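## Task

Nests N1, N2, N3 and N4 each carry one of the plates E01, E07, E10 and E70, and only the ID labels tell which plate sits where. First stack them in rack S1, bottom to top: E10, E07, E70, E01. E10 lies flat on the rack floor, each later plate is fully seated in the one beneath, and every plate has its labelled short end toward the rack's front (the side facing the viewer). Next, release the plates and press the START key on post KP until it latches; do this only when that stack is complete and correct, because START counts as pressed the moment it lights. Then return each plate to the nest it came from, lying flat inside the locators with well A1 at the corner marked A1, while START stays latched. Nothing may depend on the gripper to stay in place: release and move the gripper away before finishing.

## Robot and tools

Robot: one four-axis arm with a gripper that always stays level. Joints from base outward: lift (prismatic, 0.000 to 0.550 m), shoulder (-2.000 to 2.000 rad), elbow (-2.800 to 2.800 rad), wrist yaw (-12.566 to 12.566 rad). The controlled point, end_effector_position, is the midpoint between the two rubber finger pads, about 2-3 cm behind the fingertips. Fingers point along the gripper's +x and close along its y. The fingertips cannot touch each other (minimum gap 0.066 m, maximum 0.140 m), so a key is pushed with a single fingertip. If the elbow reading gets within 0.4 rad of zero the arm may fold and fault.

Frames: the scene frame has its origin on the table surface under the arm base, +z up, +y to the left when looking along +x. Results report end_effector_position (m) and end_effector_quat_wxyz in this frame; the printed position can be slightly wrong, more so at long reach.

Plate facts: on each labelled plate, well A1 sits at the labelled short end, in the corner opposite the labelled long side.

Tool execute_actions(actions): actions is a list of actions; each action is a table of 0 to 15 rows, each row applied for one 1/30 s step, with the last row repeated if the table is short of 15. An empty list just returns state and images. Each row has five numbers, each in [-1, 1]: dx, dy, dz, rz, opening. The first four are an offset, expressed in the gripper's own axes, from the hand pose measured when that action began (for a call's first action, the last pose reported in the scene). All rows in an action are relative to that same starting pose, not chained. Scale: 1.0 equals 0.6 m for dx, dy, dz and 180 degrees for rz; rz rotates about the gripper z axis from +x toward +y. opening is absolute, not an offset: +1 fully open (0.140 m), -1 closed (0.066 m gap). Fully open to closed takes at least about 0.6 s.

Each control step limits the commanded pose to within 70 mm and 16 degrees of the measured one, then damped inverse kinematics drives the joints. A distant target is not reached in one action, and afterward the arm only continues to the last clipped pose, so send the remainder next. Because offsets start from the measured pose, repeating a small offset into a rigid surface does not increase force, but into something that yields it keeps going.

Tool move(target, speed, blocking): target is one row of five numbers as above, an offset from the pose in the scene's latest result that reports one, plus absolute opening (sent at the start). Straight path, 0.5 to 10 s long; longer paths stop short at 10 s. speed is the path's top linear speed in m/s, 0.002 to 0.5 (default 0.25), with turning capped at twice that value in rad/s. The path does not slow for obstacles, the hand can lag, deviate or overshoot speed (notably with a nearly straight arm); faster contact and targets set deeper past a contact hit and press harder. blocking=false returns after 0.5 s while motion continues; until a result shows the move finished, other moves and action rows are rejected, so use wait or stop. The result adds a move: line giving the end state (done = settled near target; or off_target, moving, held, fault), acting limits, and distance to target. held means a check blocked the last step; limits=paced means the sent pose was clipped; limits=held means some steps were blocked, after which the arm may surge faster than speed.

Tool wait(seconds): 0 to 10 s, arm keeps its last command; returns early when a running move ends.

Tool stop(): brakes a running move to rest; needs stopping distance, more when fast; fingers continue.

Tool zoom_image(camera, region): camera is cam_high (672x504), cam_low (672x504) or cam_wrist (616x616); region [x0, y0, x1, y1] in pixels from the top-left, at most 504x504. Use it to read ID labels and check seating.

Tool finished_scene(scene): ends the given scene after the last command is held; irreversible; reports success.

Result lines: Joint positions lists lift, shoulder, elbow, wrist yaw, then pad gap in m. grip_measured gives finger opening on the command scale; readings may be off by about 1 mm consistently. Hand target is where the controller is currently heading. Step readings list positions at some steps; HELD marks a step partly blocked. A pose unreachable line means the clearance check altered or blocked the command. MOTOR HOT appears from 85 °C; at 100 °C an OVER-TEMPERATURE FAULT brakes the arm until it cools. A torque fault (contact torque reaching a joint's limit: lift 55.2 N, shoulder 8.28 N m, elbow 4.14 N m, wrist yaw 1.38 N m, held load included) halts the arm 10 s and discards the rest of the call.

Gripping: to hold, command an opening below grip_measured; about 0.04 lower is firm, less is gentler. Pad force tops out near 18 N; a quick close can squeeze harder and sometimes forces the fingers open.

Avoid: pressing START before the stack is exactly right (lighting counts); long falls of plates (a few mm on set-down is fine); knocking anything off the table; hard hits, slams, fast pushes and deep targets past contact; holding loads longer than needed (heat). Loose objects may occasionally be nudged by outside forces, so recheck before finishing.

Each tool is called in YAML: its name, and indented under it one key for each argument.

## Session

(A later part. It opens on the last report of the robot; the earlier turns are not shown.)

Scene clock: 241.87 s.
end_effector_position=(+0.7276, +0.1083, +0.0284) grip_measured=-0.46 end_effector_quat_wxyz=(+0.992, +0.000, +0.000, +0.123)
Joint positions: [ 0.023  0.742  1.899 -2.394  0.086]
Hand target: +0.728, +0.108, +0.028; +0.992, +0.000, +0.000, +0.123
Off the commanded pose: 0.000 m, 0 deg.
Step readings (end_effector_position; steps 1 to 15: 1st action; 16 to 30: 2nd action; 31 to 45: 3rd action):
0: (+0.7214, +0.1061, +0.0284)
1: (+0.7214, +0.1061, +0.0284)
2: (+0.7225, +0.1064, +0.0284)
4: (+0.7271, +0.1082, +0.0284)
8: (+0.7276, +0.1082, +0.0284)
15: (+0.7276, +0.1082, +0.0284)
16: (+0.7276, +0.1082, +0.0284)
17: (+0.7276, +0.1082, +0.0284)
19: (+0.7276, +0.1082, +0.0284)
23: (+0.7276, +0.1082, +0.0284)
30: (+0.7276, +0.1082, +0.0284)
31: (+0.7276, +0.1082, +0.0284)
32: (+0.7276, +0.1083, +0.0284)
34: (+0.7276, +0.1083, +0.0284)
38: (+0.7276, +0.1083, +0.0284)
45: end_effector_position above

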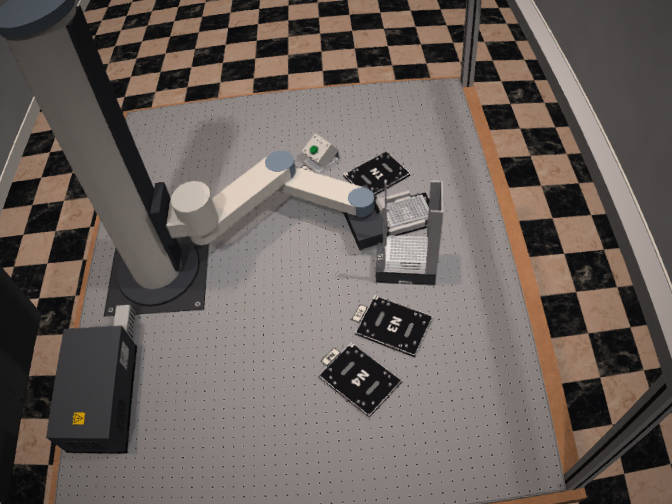

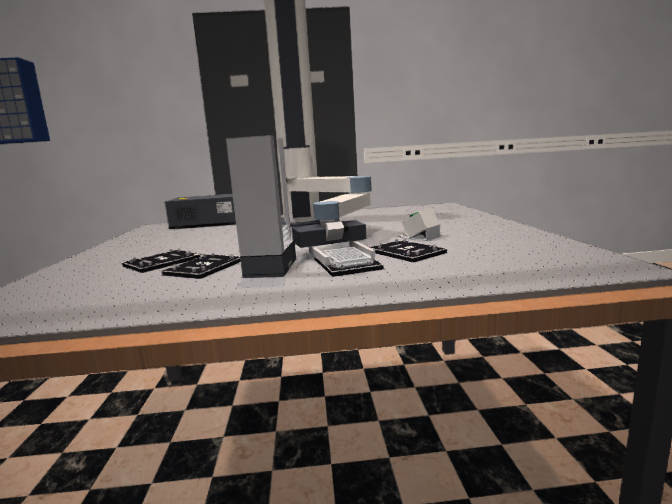

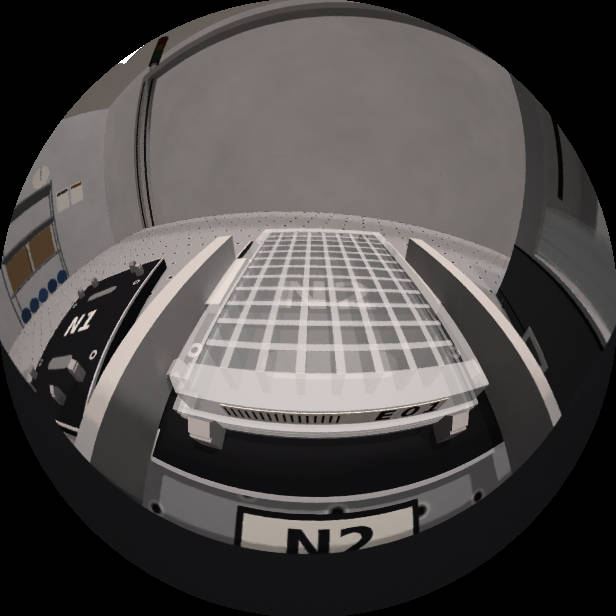

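move:
  target: [-0.1,-0.2949,0,-0.12,-0.5]

move:
  target: [0,0,-0.028,0,-0.5]
  speed: 0.02

Scene clock: 250.37 s.
end_effector_position=(+0.7127, -0.0780, +0.3345) grip_measured=-0.46 end_effector_quat_wxyz=(+0.998, +0.000, +0.000, -0.065)
Joint positions: [ 0.329  0.474  1.771 -2.374  0.086]
Hand target: +0.713, -0.078, +0.334; +0.998, +0.000, +0.000, -0.065
Off the commanded pose: 0.000 m, 0 deg.
move: done

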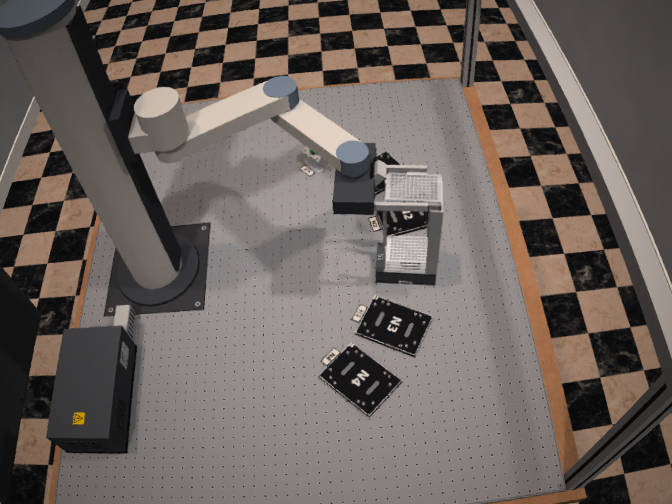

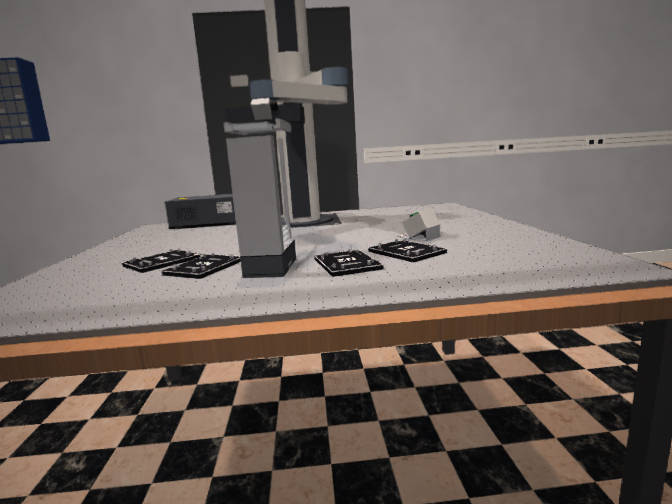

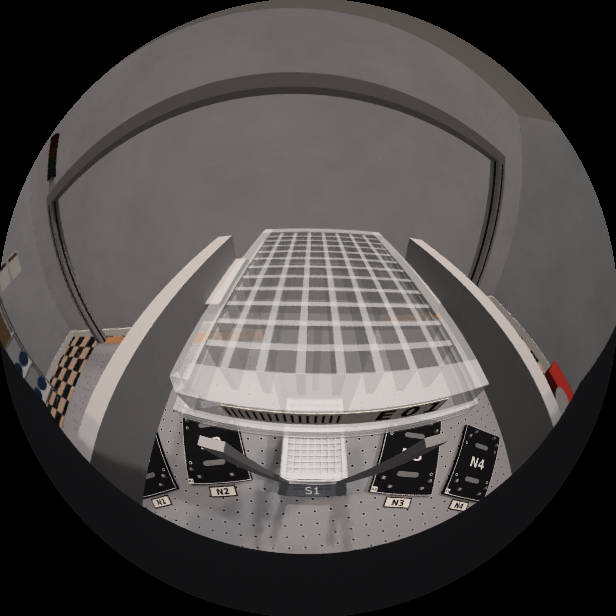

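Scene clock: 251.43 s.
end_effector_position=(+0.7127, -0.0781, +0.3176) grip_measured=-0.46 end_effector_quat_wxyz=(+0.998, +0.000, +0.000, -0.065)
Joint positions: [ 0.313  0.474  1.771 -2.374  0.086]
Hand target: +0.713, -0.078, +0.318; +0.998, +0.000, +0.000, -0.065
Off the commanded pose: 0.000 m, 0 deg.
move: done

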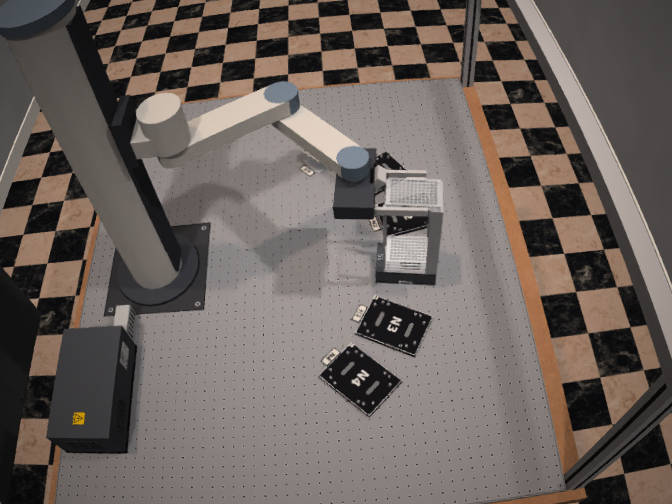

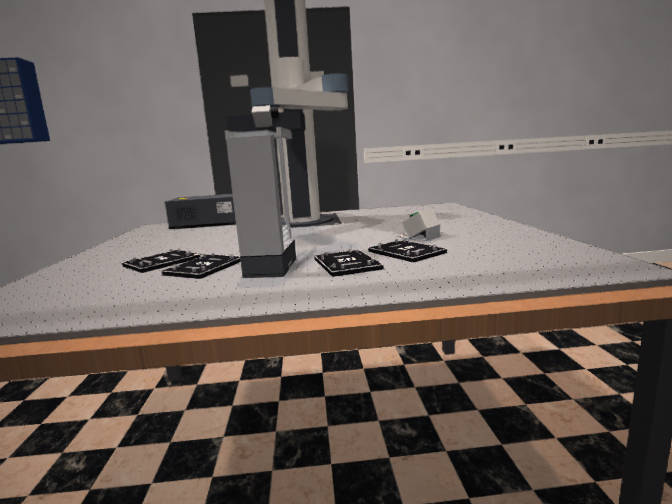

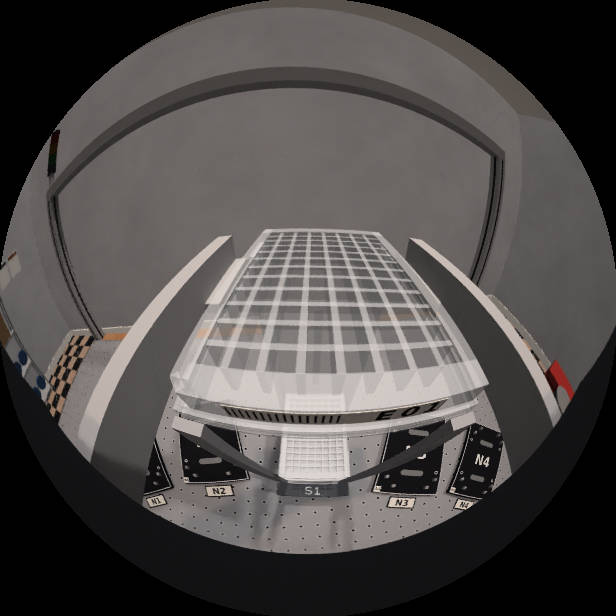

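move:
  target: [0,0,-0.342,0,-0.5]

move:
  target: [0,0,-0.0065,0,-0.5]
  speed: 0.01

move:
  target: [0,0,0,0,0]

move:
  target: [-0.25,0,0,0,0]

zoom_image:
  camera: "cam_wrist"
  region: [250, 180, 390, 300]

move:
  target: [-0.238,0.407,0,0.303,0]
  speed: 0.35

Scene clock: 261.13 s.
end_effector_position=(+0.7127, -0.0780, +0.1124) grip_measured=-0.46 end_effector_quat_wxyz=(+0.998, +0.000, +0.000, -0.065)
Joint positions: [ 0.107  0.474  1.771 -2.374  0.086]
Hand target: +0.713, -0.078, +0.112; +0.998, +0.000, +0.000, -0.065
Off the commanded pose: 0.000 m, 0 deg.
move: done

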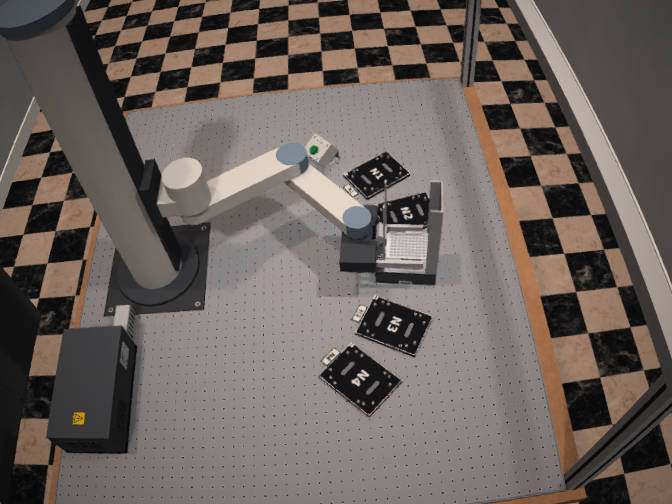

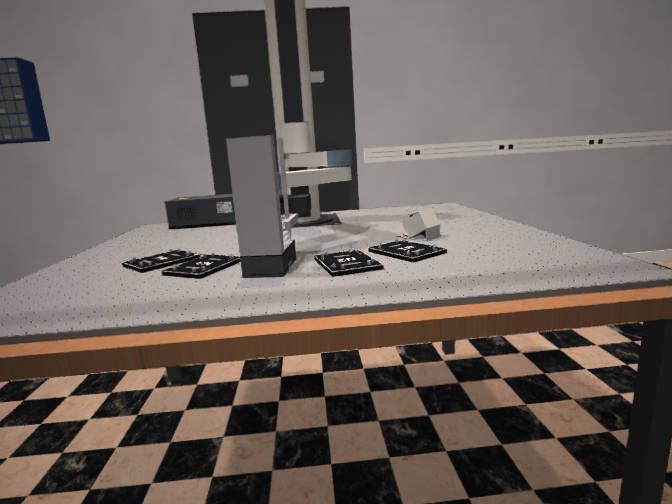

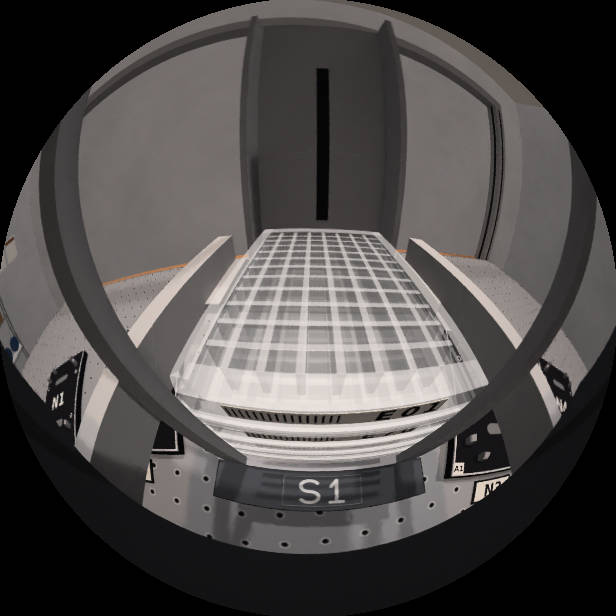

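Scene clock: 261.83 s.
end_effector_position=(+0.7127, -0.0780, +0.1089) grip_measured=-0.46 end_effector_quat_wxyz=(+0.998, +0.000, +0.000, -0.065)
Joint positions: [ 0.104  0.474  1.771 -2.374  0.086]
Hand target: +0.713, -0.078, +0.108; +0.998, +0.000, +0.000, -0.065
Off the commanded pose: 0.000 m, 0 deg.
move: done

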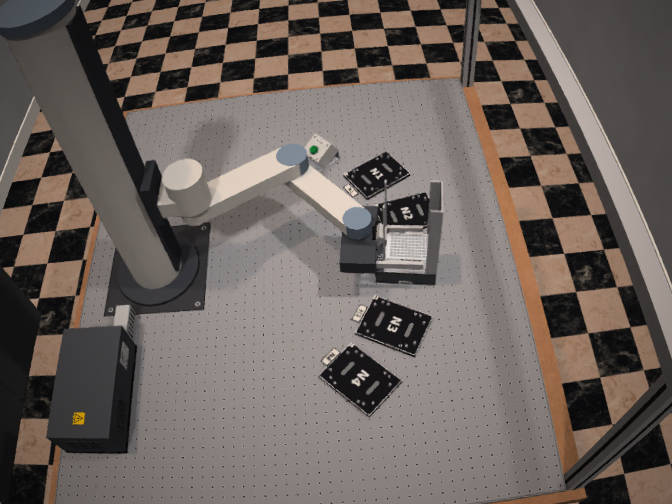

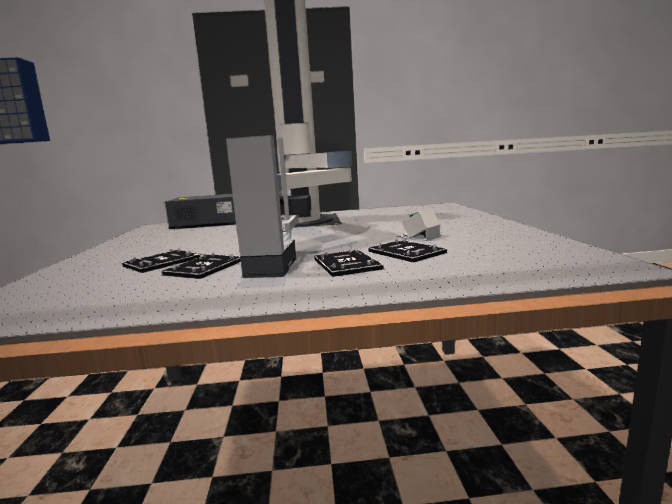

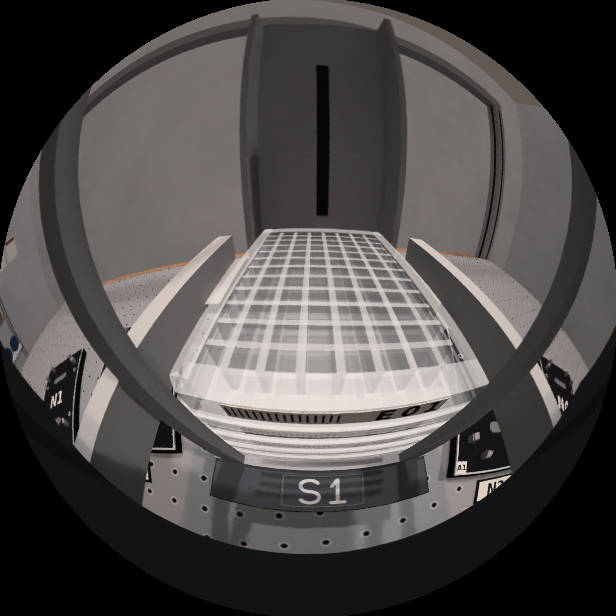

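Scene clock: 262.33 s.
end_effector_position=(+0.7127, -0.0780, +0.1089) grip_measured=+0.00 end_effector_quat_wxyz=(+0.998, +0.000, +0.000, -0.065)
Joint positions: [ 0.104  0.474  1.771 -2.374  0.103]
Hand target: +0.713, -0.078, +0.109; +0.998, +0.000, +0.000, -0.065
Off the commanded pose: 0.000 m, 0 deg.
move: done

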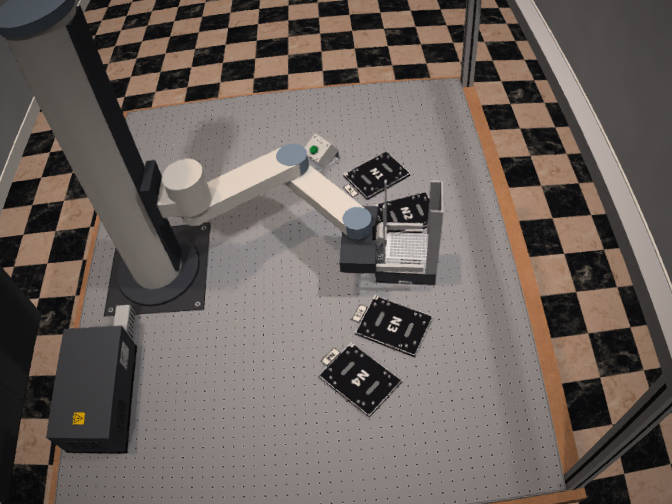

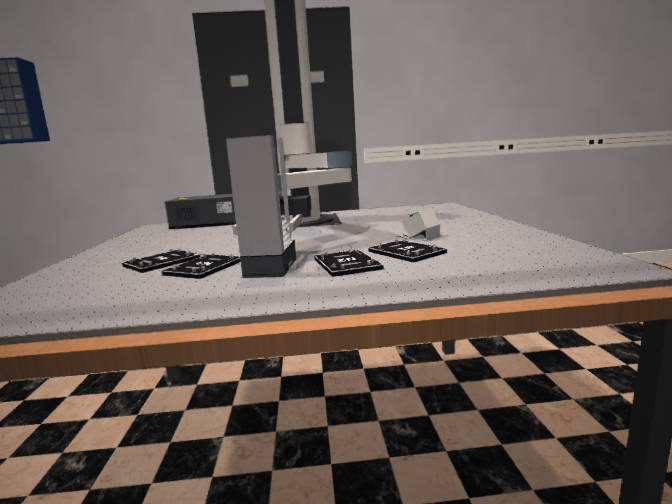

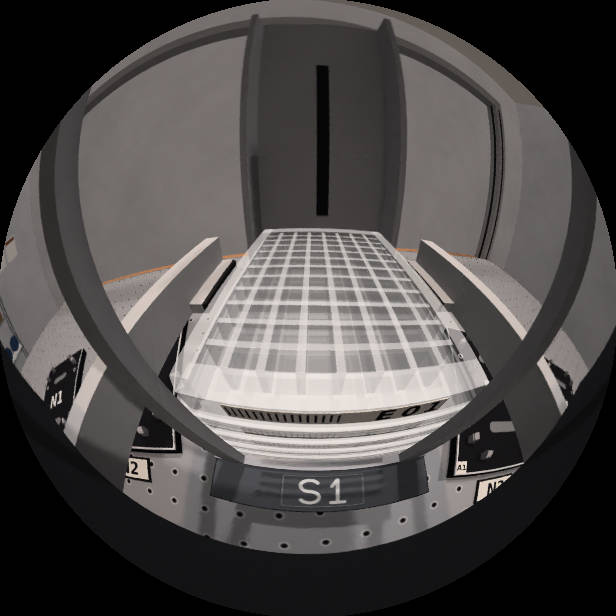

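Scene clock: 263.33 s.
end_effector_position=(+0.5639, -0.0586, +0.1089) grip_measured=+0.00 end_effector_quat_wxyz=(+0.998, +0.000, +0.000, -0.065)
Joint positions: [ 0.104  0.768  1.007 -1.906  0.103]
Hand target: +0.564, -0.059, +0.109; +0.998, +0.000, +0.000, -0.065
Off the commanded pose: 0.000 m, 0 deg.
move: done

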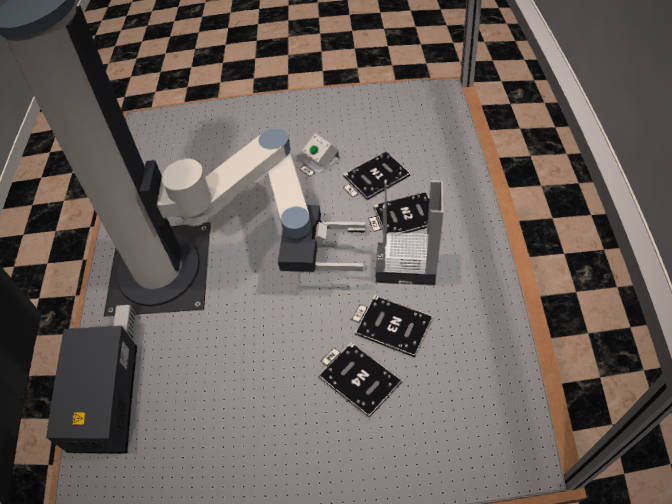

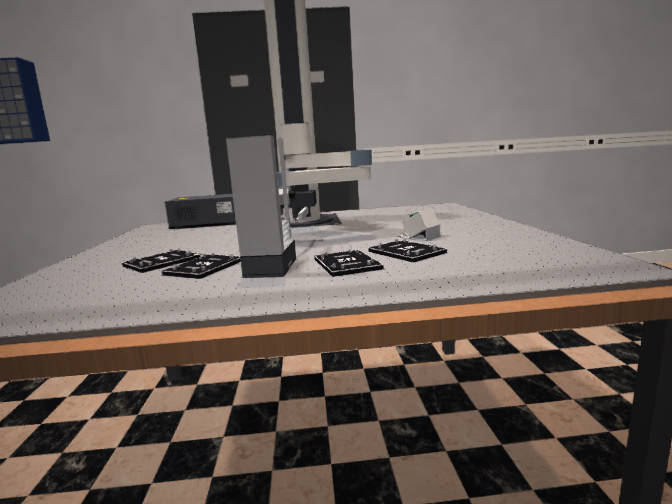

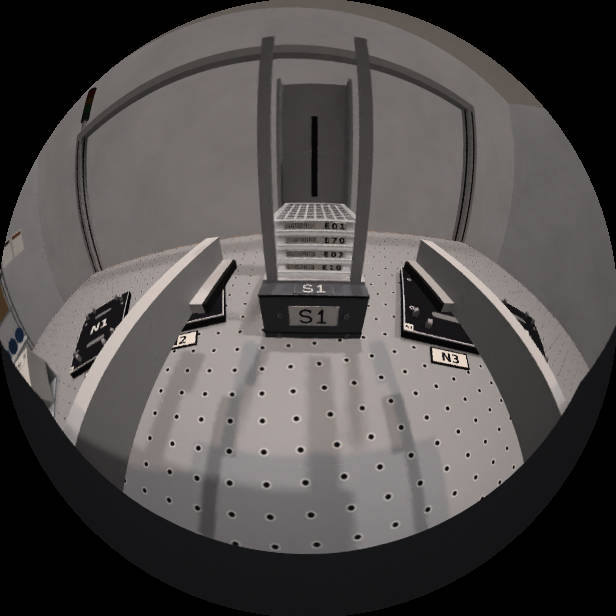

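Region (250, 180, 390, 300) of cam_wrist's 616x616 image, scaled by 3.600, with more detail than that image has; it fills the top 432 rows of this view, and the rest is white.

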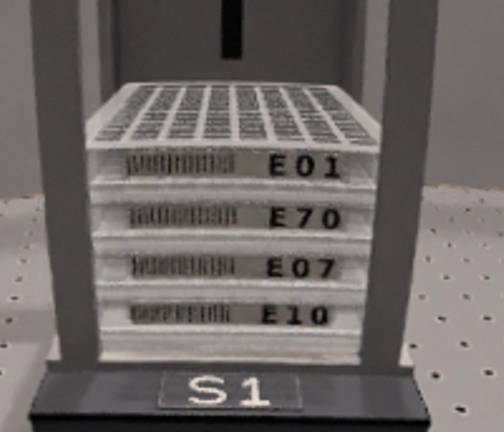

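Scene clock: 265.07 s.
end_effector_position=(+0.4541, +0.2023, +0.1089) grip_measured=+0.00 end_effector_quat_wxyz=(+0.917, +0.000, +0.000, +0.400)
Joint positions: [ 0.104  1.484  0.814 -1.476  0.103]
Hand target: +0.454, +0.202, +0.109; +0.917, +0.000, +0.000, +0.399
Off the commanded pose: 0.000 m, 0 deg.
move: done

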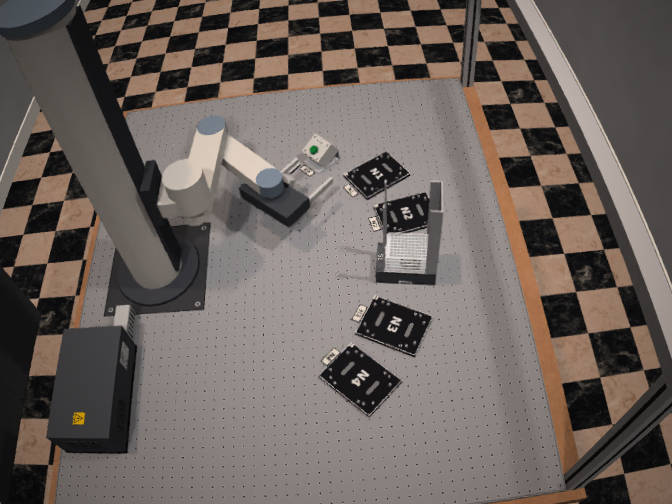

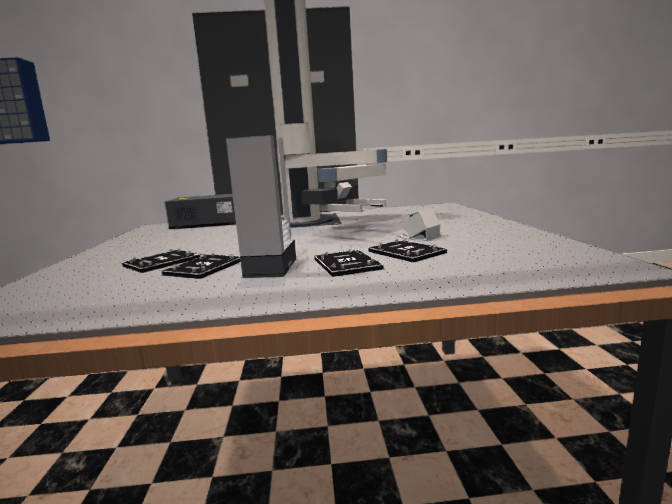

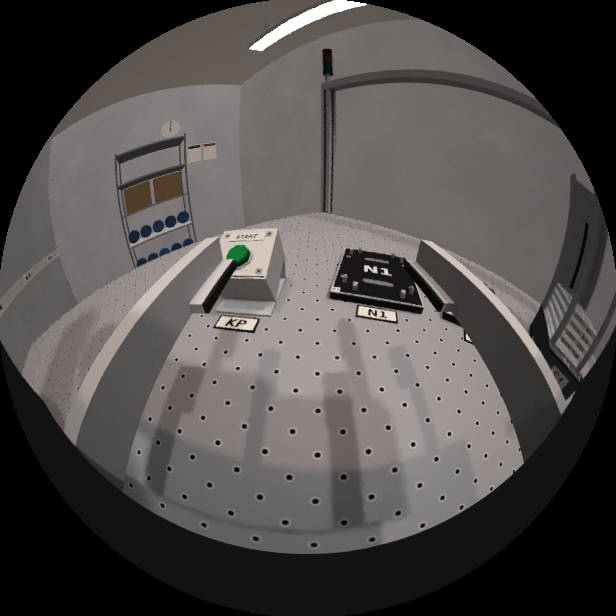

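move:
  target: [0.08,0.02,-0.048,0,0]
  speed: 0.1

zoom_image:
  camera: "cam_high"
  region: [270, 120, 360, 190]

zoom_image:
  camera: "cam_low"
  region: [360, 190, 450, 245]

Scene clock: 271.97 s.
end_effector_position=(+0.4779, +0.2458, +0.0800) grip_measured=+0.00 end_effector_quat_wxyz=(+0.917, +0.000, +0.000, +0.400)
Joint positions: [ 0.075  1.534  1.002 -1.713  0.103]
Hand target: +0.478, +0.246, +0.080; +0.917, +0.000, +0.000, +0.400
Off the commanded pose: 0.000 m, 0 deg.
move: done

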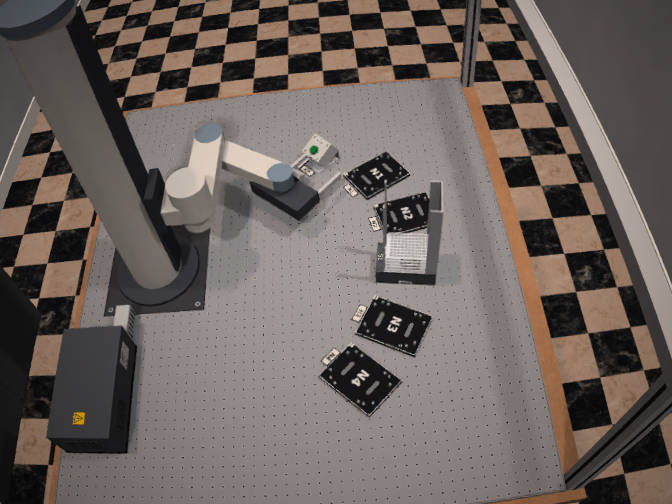

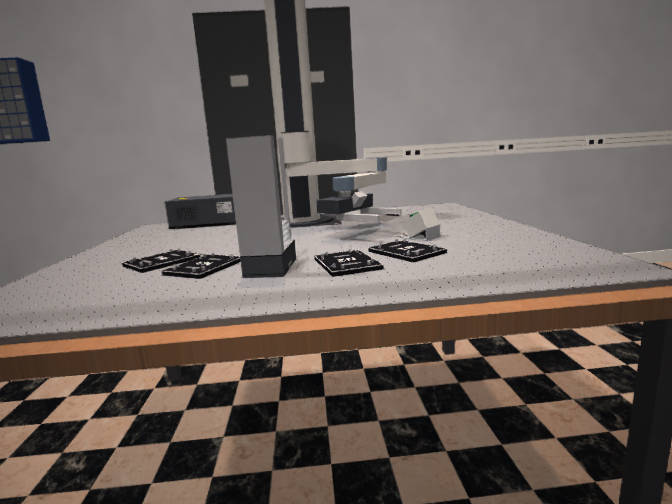

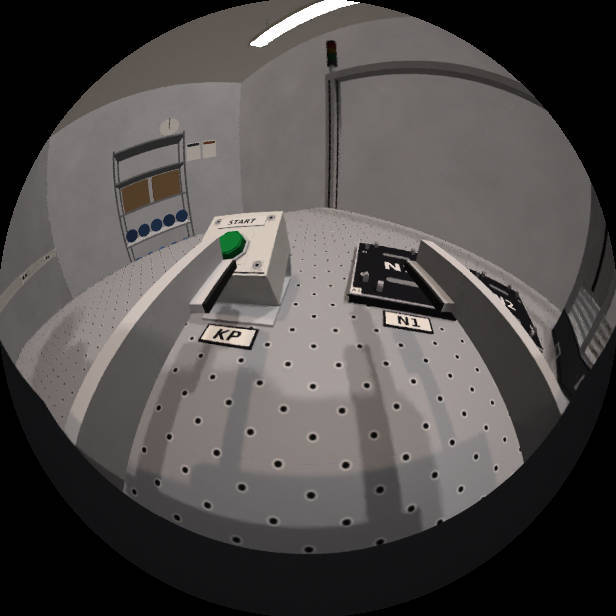

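Region (270, 120, 360, 190) of cam_high's 672x504 image, scaled by 5.600, with more detail than that image has.

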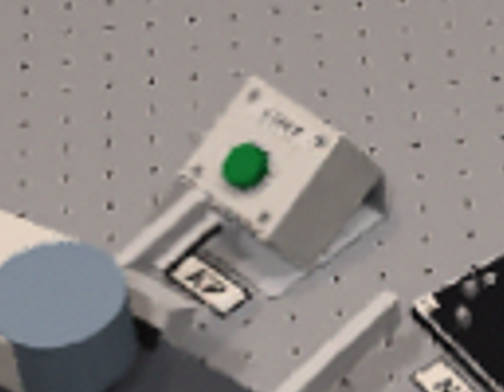

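Region (360, 190, 450, 245) of cam_low's 672x504 image, scaled by 5.600, with more detail than that image has.

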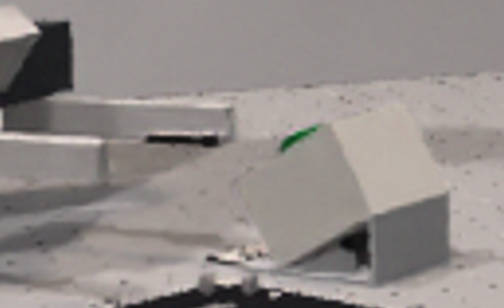

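move:
  target: [0,0,0.014,0,0]
  speed: 0.05

move:
  target: [0.045,0,0,0,0]
  speed: 0.02

zoom_image:
  camera: "cam_high"
  region: [260,110,380,200]

zoom_image:
  camera: "cam_low"
  region: [350,180,470,260]

Scene clock: 296.87 s.
end_effector_position=(+0.4779, +0.2457, +0.0885) grip_measured=+0.00 end_effector_quat_wxyz=(+0.917, +0.000, +0.000, +0.400)
Joint positions: [ 0.083  1.534  1.002 -1.713  0.103]
Hand target: +0.478, +0.246, +0.088; +0.917, +0.000, +0.000, +0.400
Off the commanded pose: 0.000 m, 0 deg.
move: done

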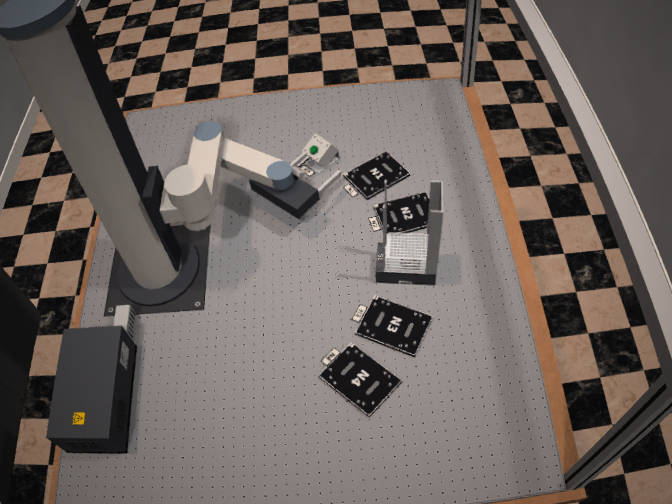

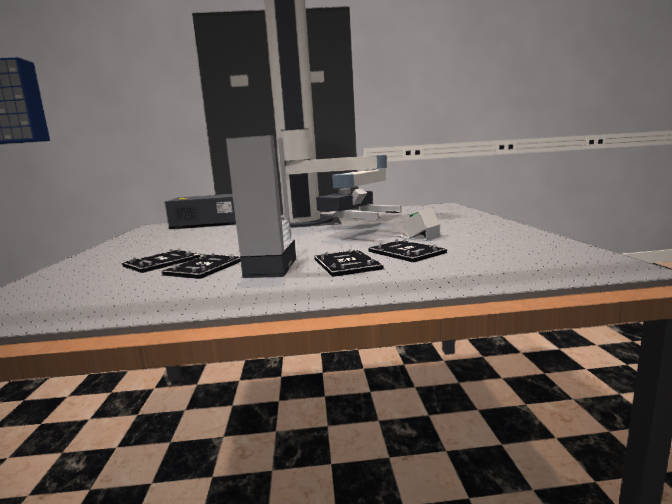

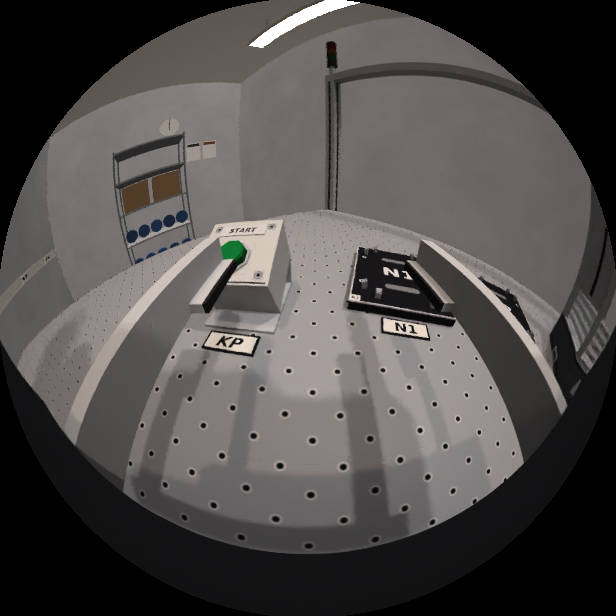

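Scene clock: 298.43 s.
end_effector_position=(+0.4962, +0.2656, +0.0885) grip_measured=+0.00 end_effector_quat_wxyz=(+0.916, +0.000, +0.000, +0.400)
Joint positions: [ 0.083  1.513  1.122 -1.811  0.103]
Hand target: +0.496, +0.266, +0.088; +0.917, +0.000, +0.000, +0.400
Off the commanded pose: 0.000 m, 0 deg.
move: done

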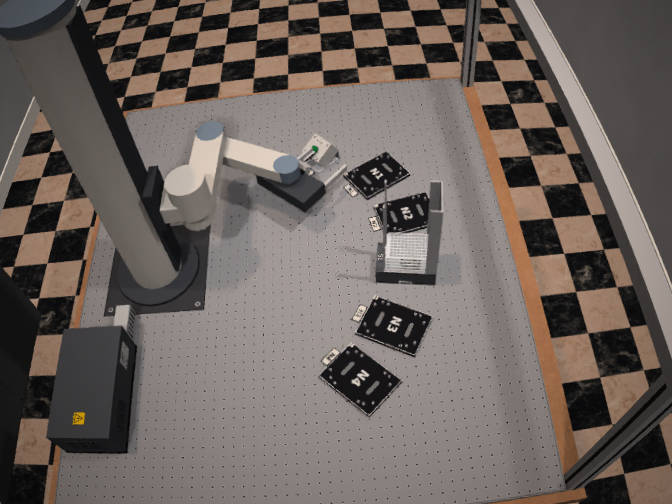

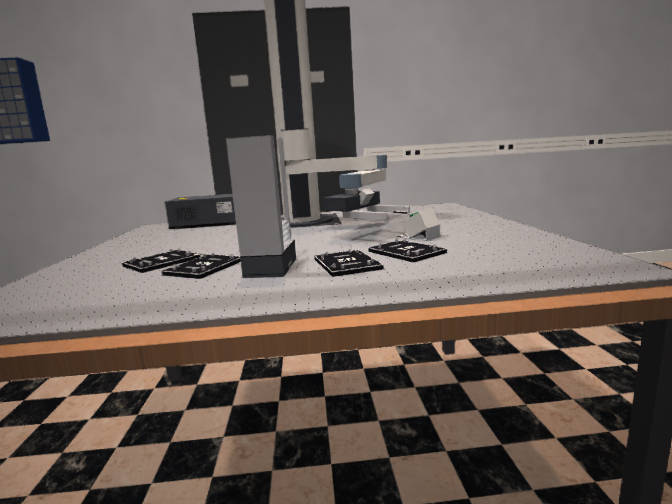

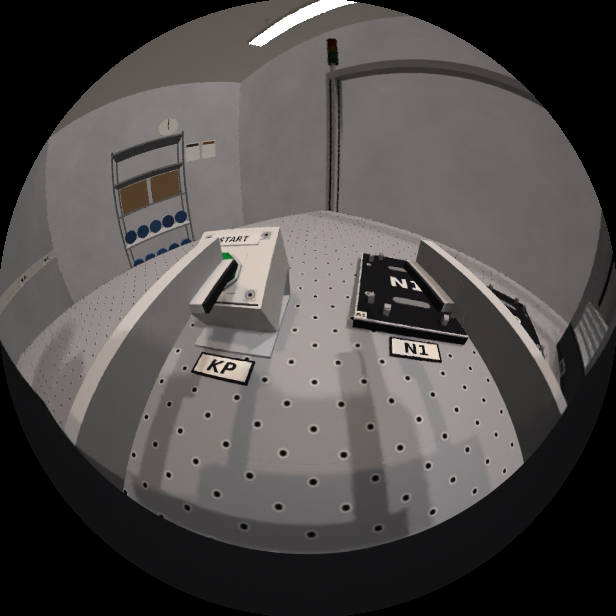

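Region (260, 110, 380, 200) of cam_high's 672x504 image, scaled by 4.200, with more detail than that image has; it fills the top 378 rows of this view, and the rest is white.

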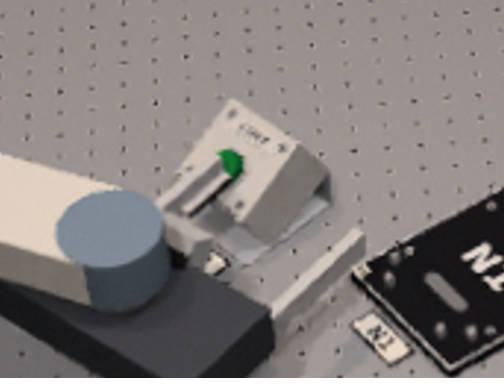

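Region (350, 180, 470, 260) of cam_low's 672x504 image, scaled by 4.200, with more detail than that image has.

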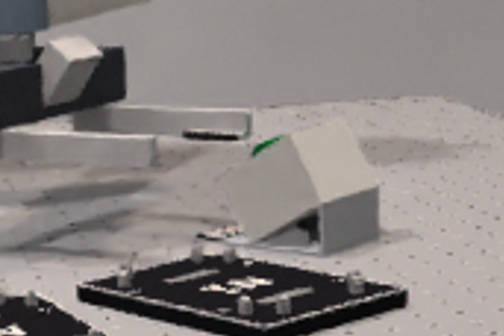

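move:
  target: [0.022,0.003,0,0,0]
  speed: 0.01

move:
  target: [0,0,-0.012,0,0]
  speed: 0.006

zoom_image:
  camera: "cam_high"
  region: [260,110,380,200]

zoom_image:
  camera: "cam_low"
  region: [350,180,470,260]

Scene clock: 305.10 s.
end_effector_position=(+0.5038, +0.2766, +0.0885) grip_measured=+0.00 end_effector_quat_wxyz=(+0.916, +0.000, +0.000, +0.400)
Joint positions: [ 0.083  1.506  1.18  -1.863  0.103]
Hand target: +0.504, +0.277, +0.088; +0.916, +0.000, +0.000, +0.400
Off the commanded pose: 0.000 m, 0 deg.
move: done

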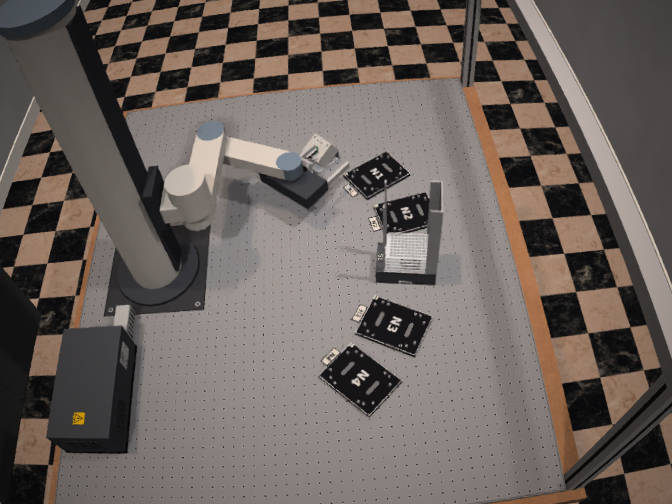

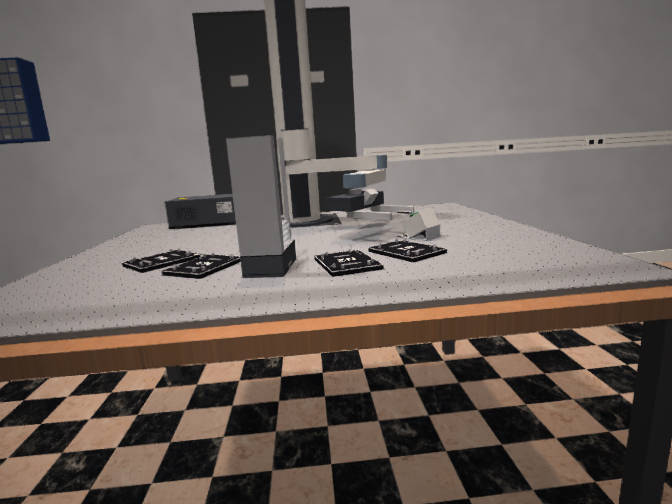

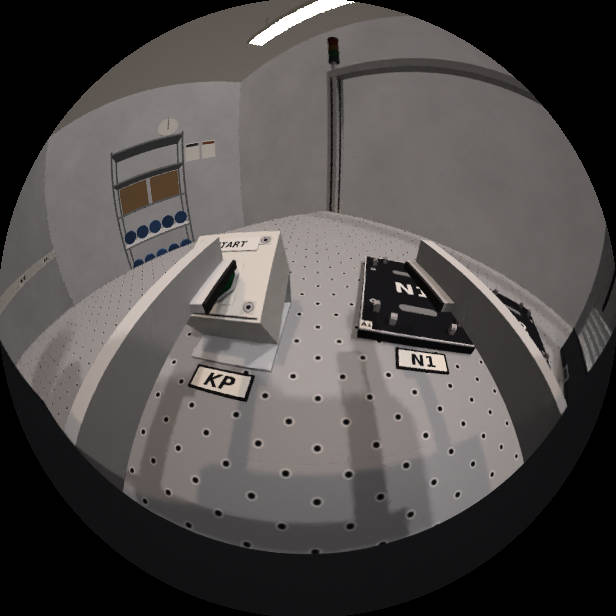

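Scene clock: 306.53 s.
end_effector_position=(+0.5038, +0.2766, +0.0815) grip_measured=+0.00 end_effector_quat_wxyz=(+0.916, +0.000, +0.000, +0.400)
Joint positions: [ 0.076  1.506  1.18  -1.863  0.103]
Hand target: +0.504, +0.277, +0.081; +0.916, +0.000, +0.000, +0.400
Off the commanded pose: 0.000 m, 0 deg.
move: done

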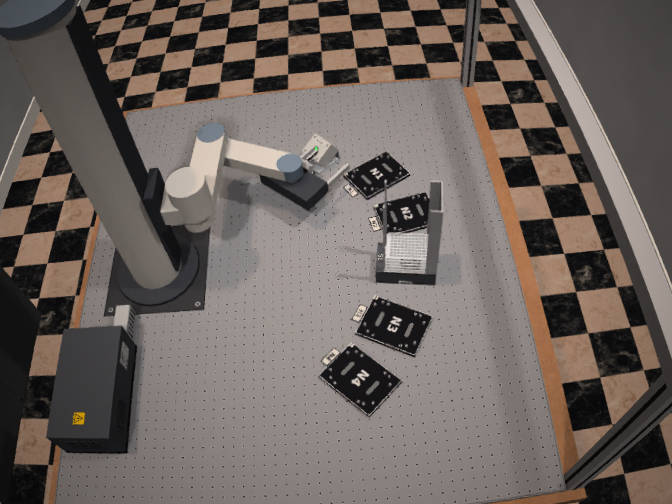

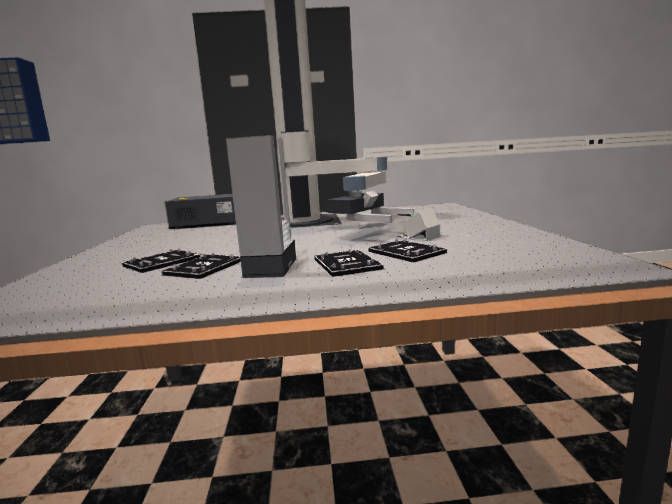

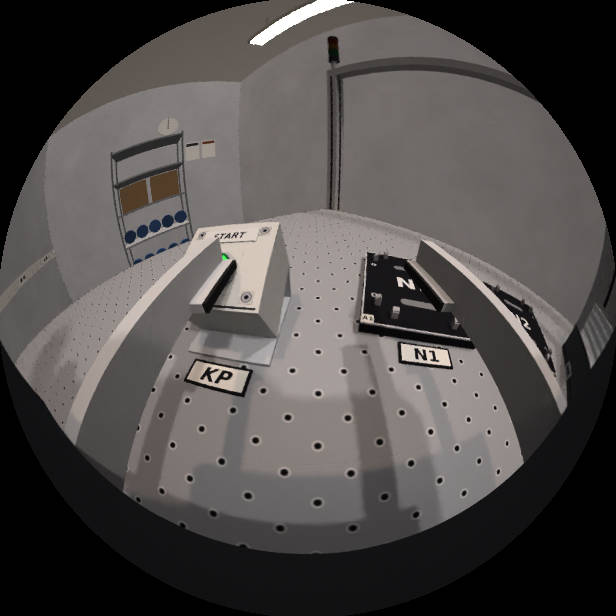

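Region (260, 110, 380, 200) of cam_high's 672x504 image, scaled by 4.200, with more detail than that image has; it fills the top 378 rows of this view, and the rest is white.

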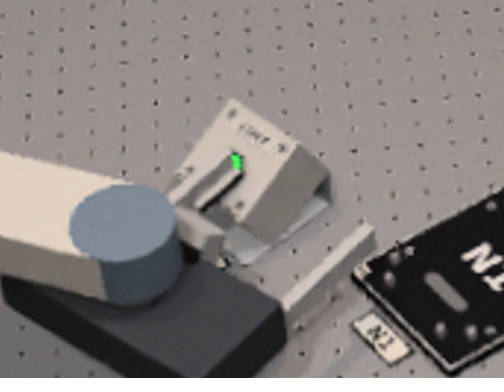

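Region (350, 180, 470, 260) of cam_low's 672x504 image, scaled by 4.200, with more detail than that image has.

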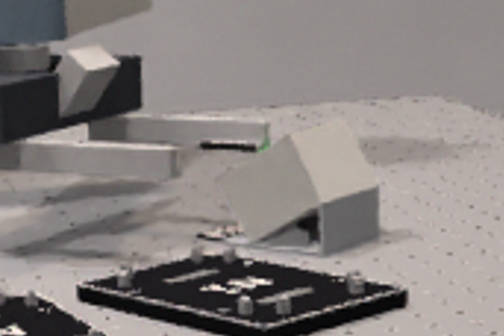

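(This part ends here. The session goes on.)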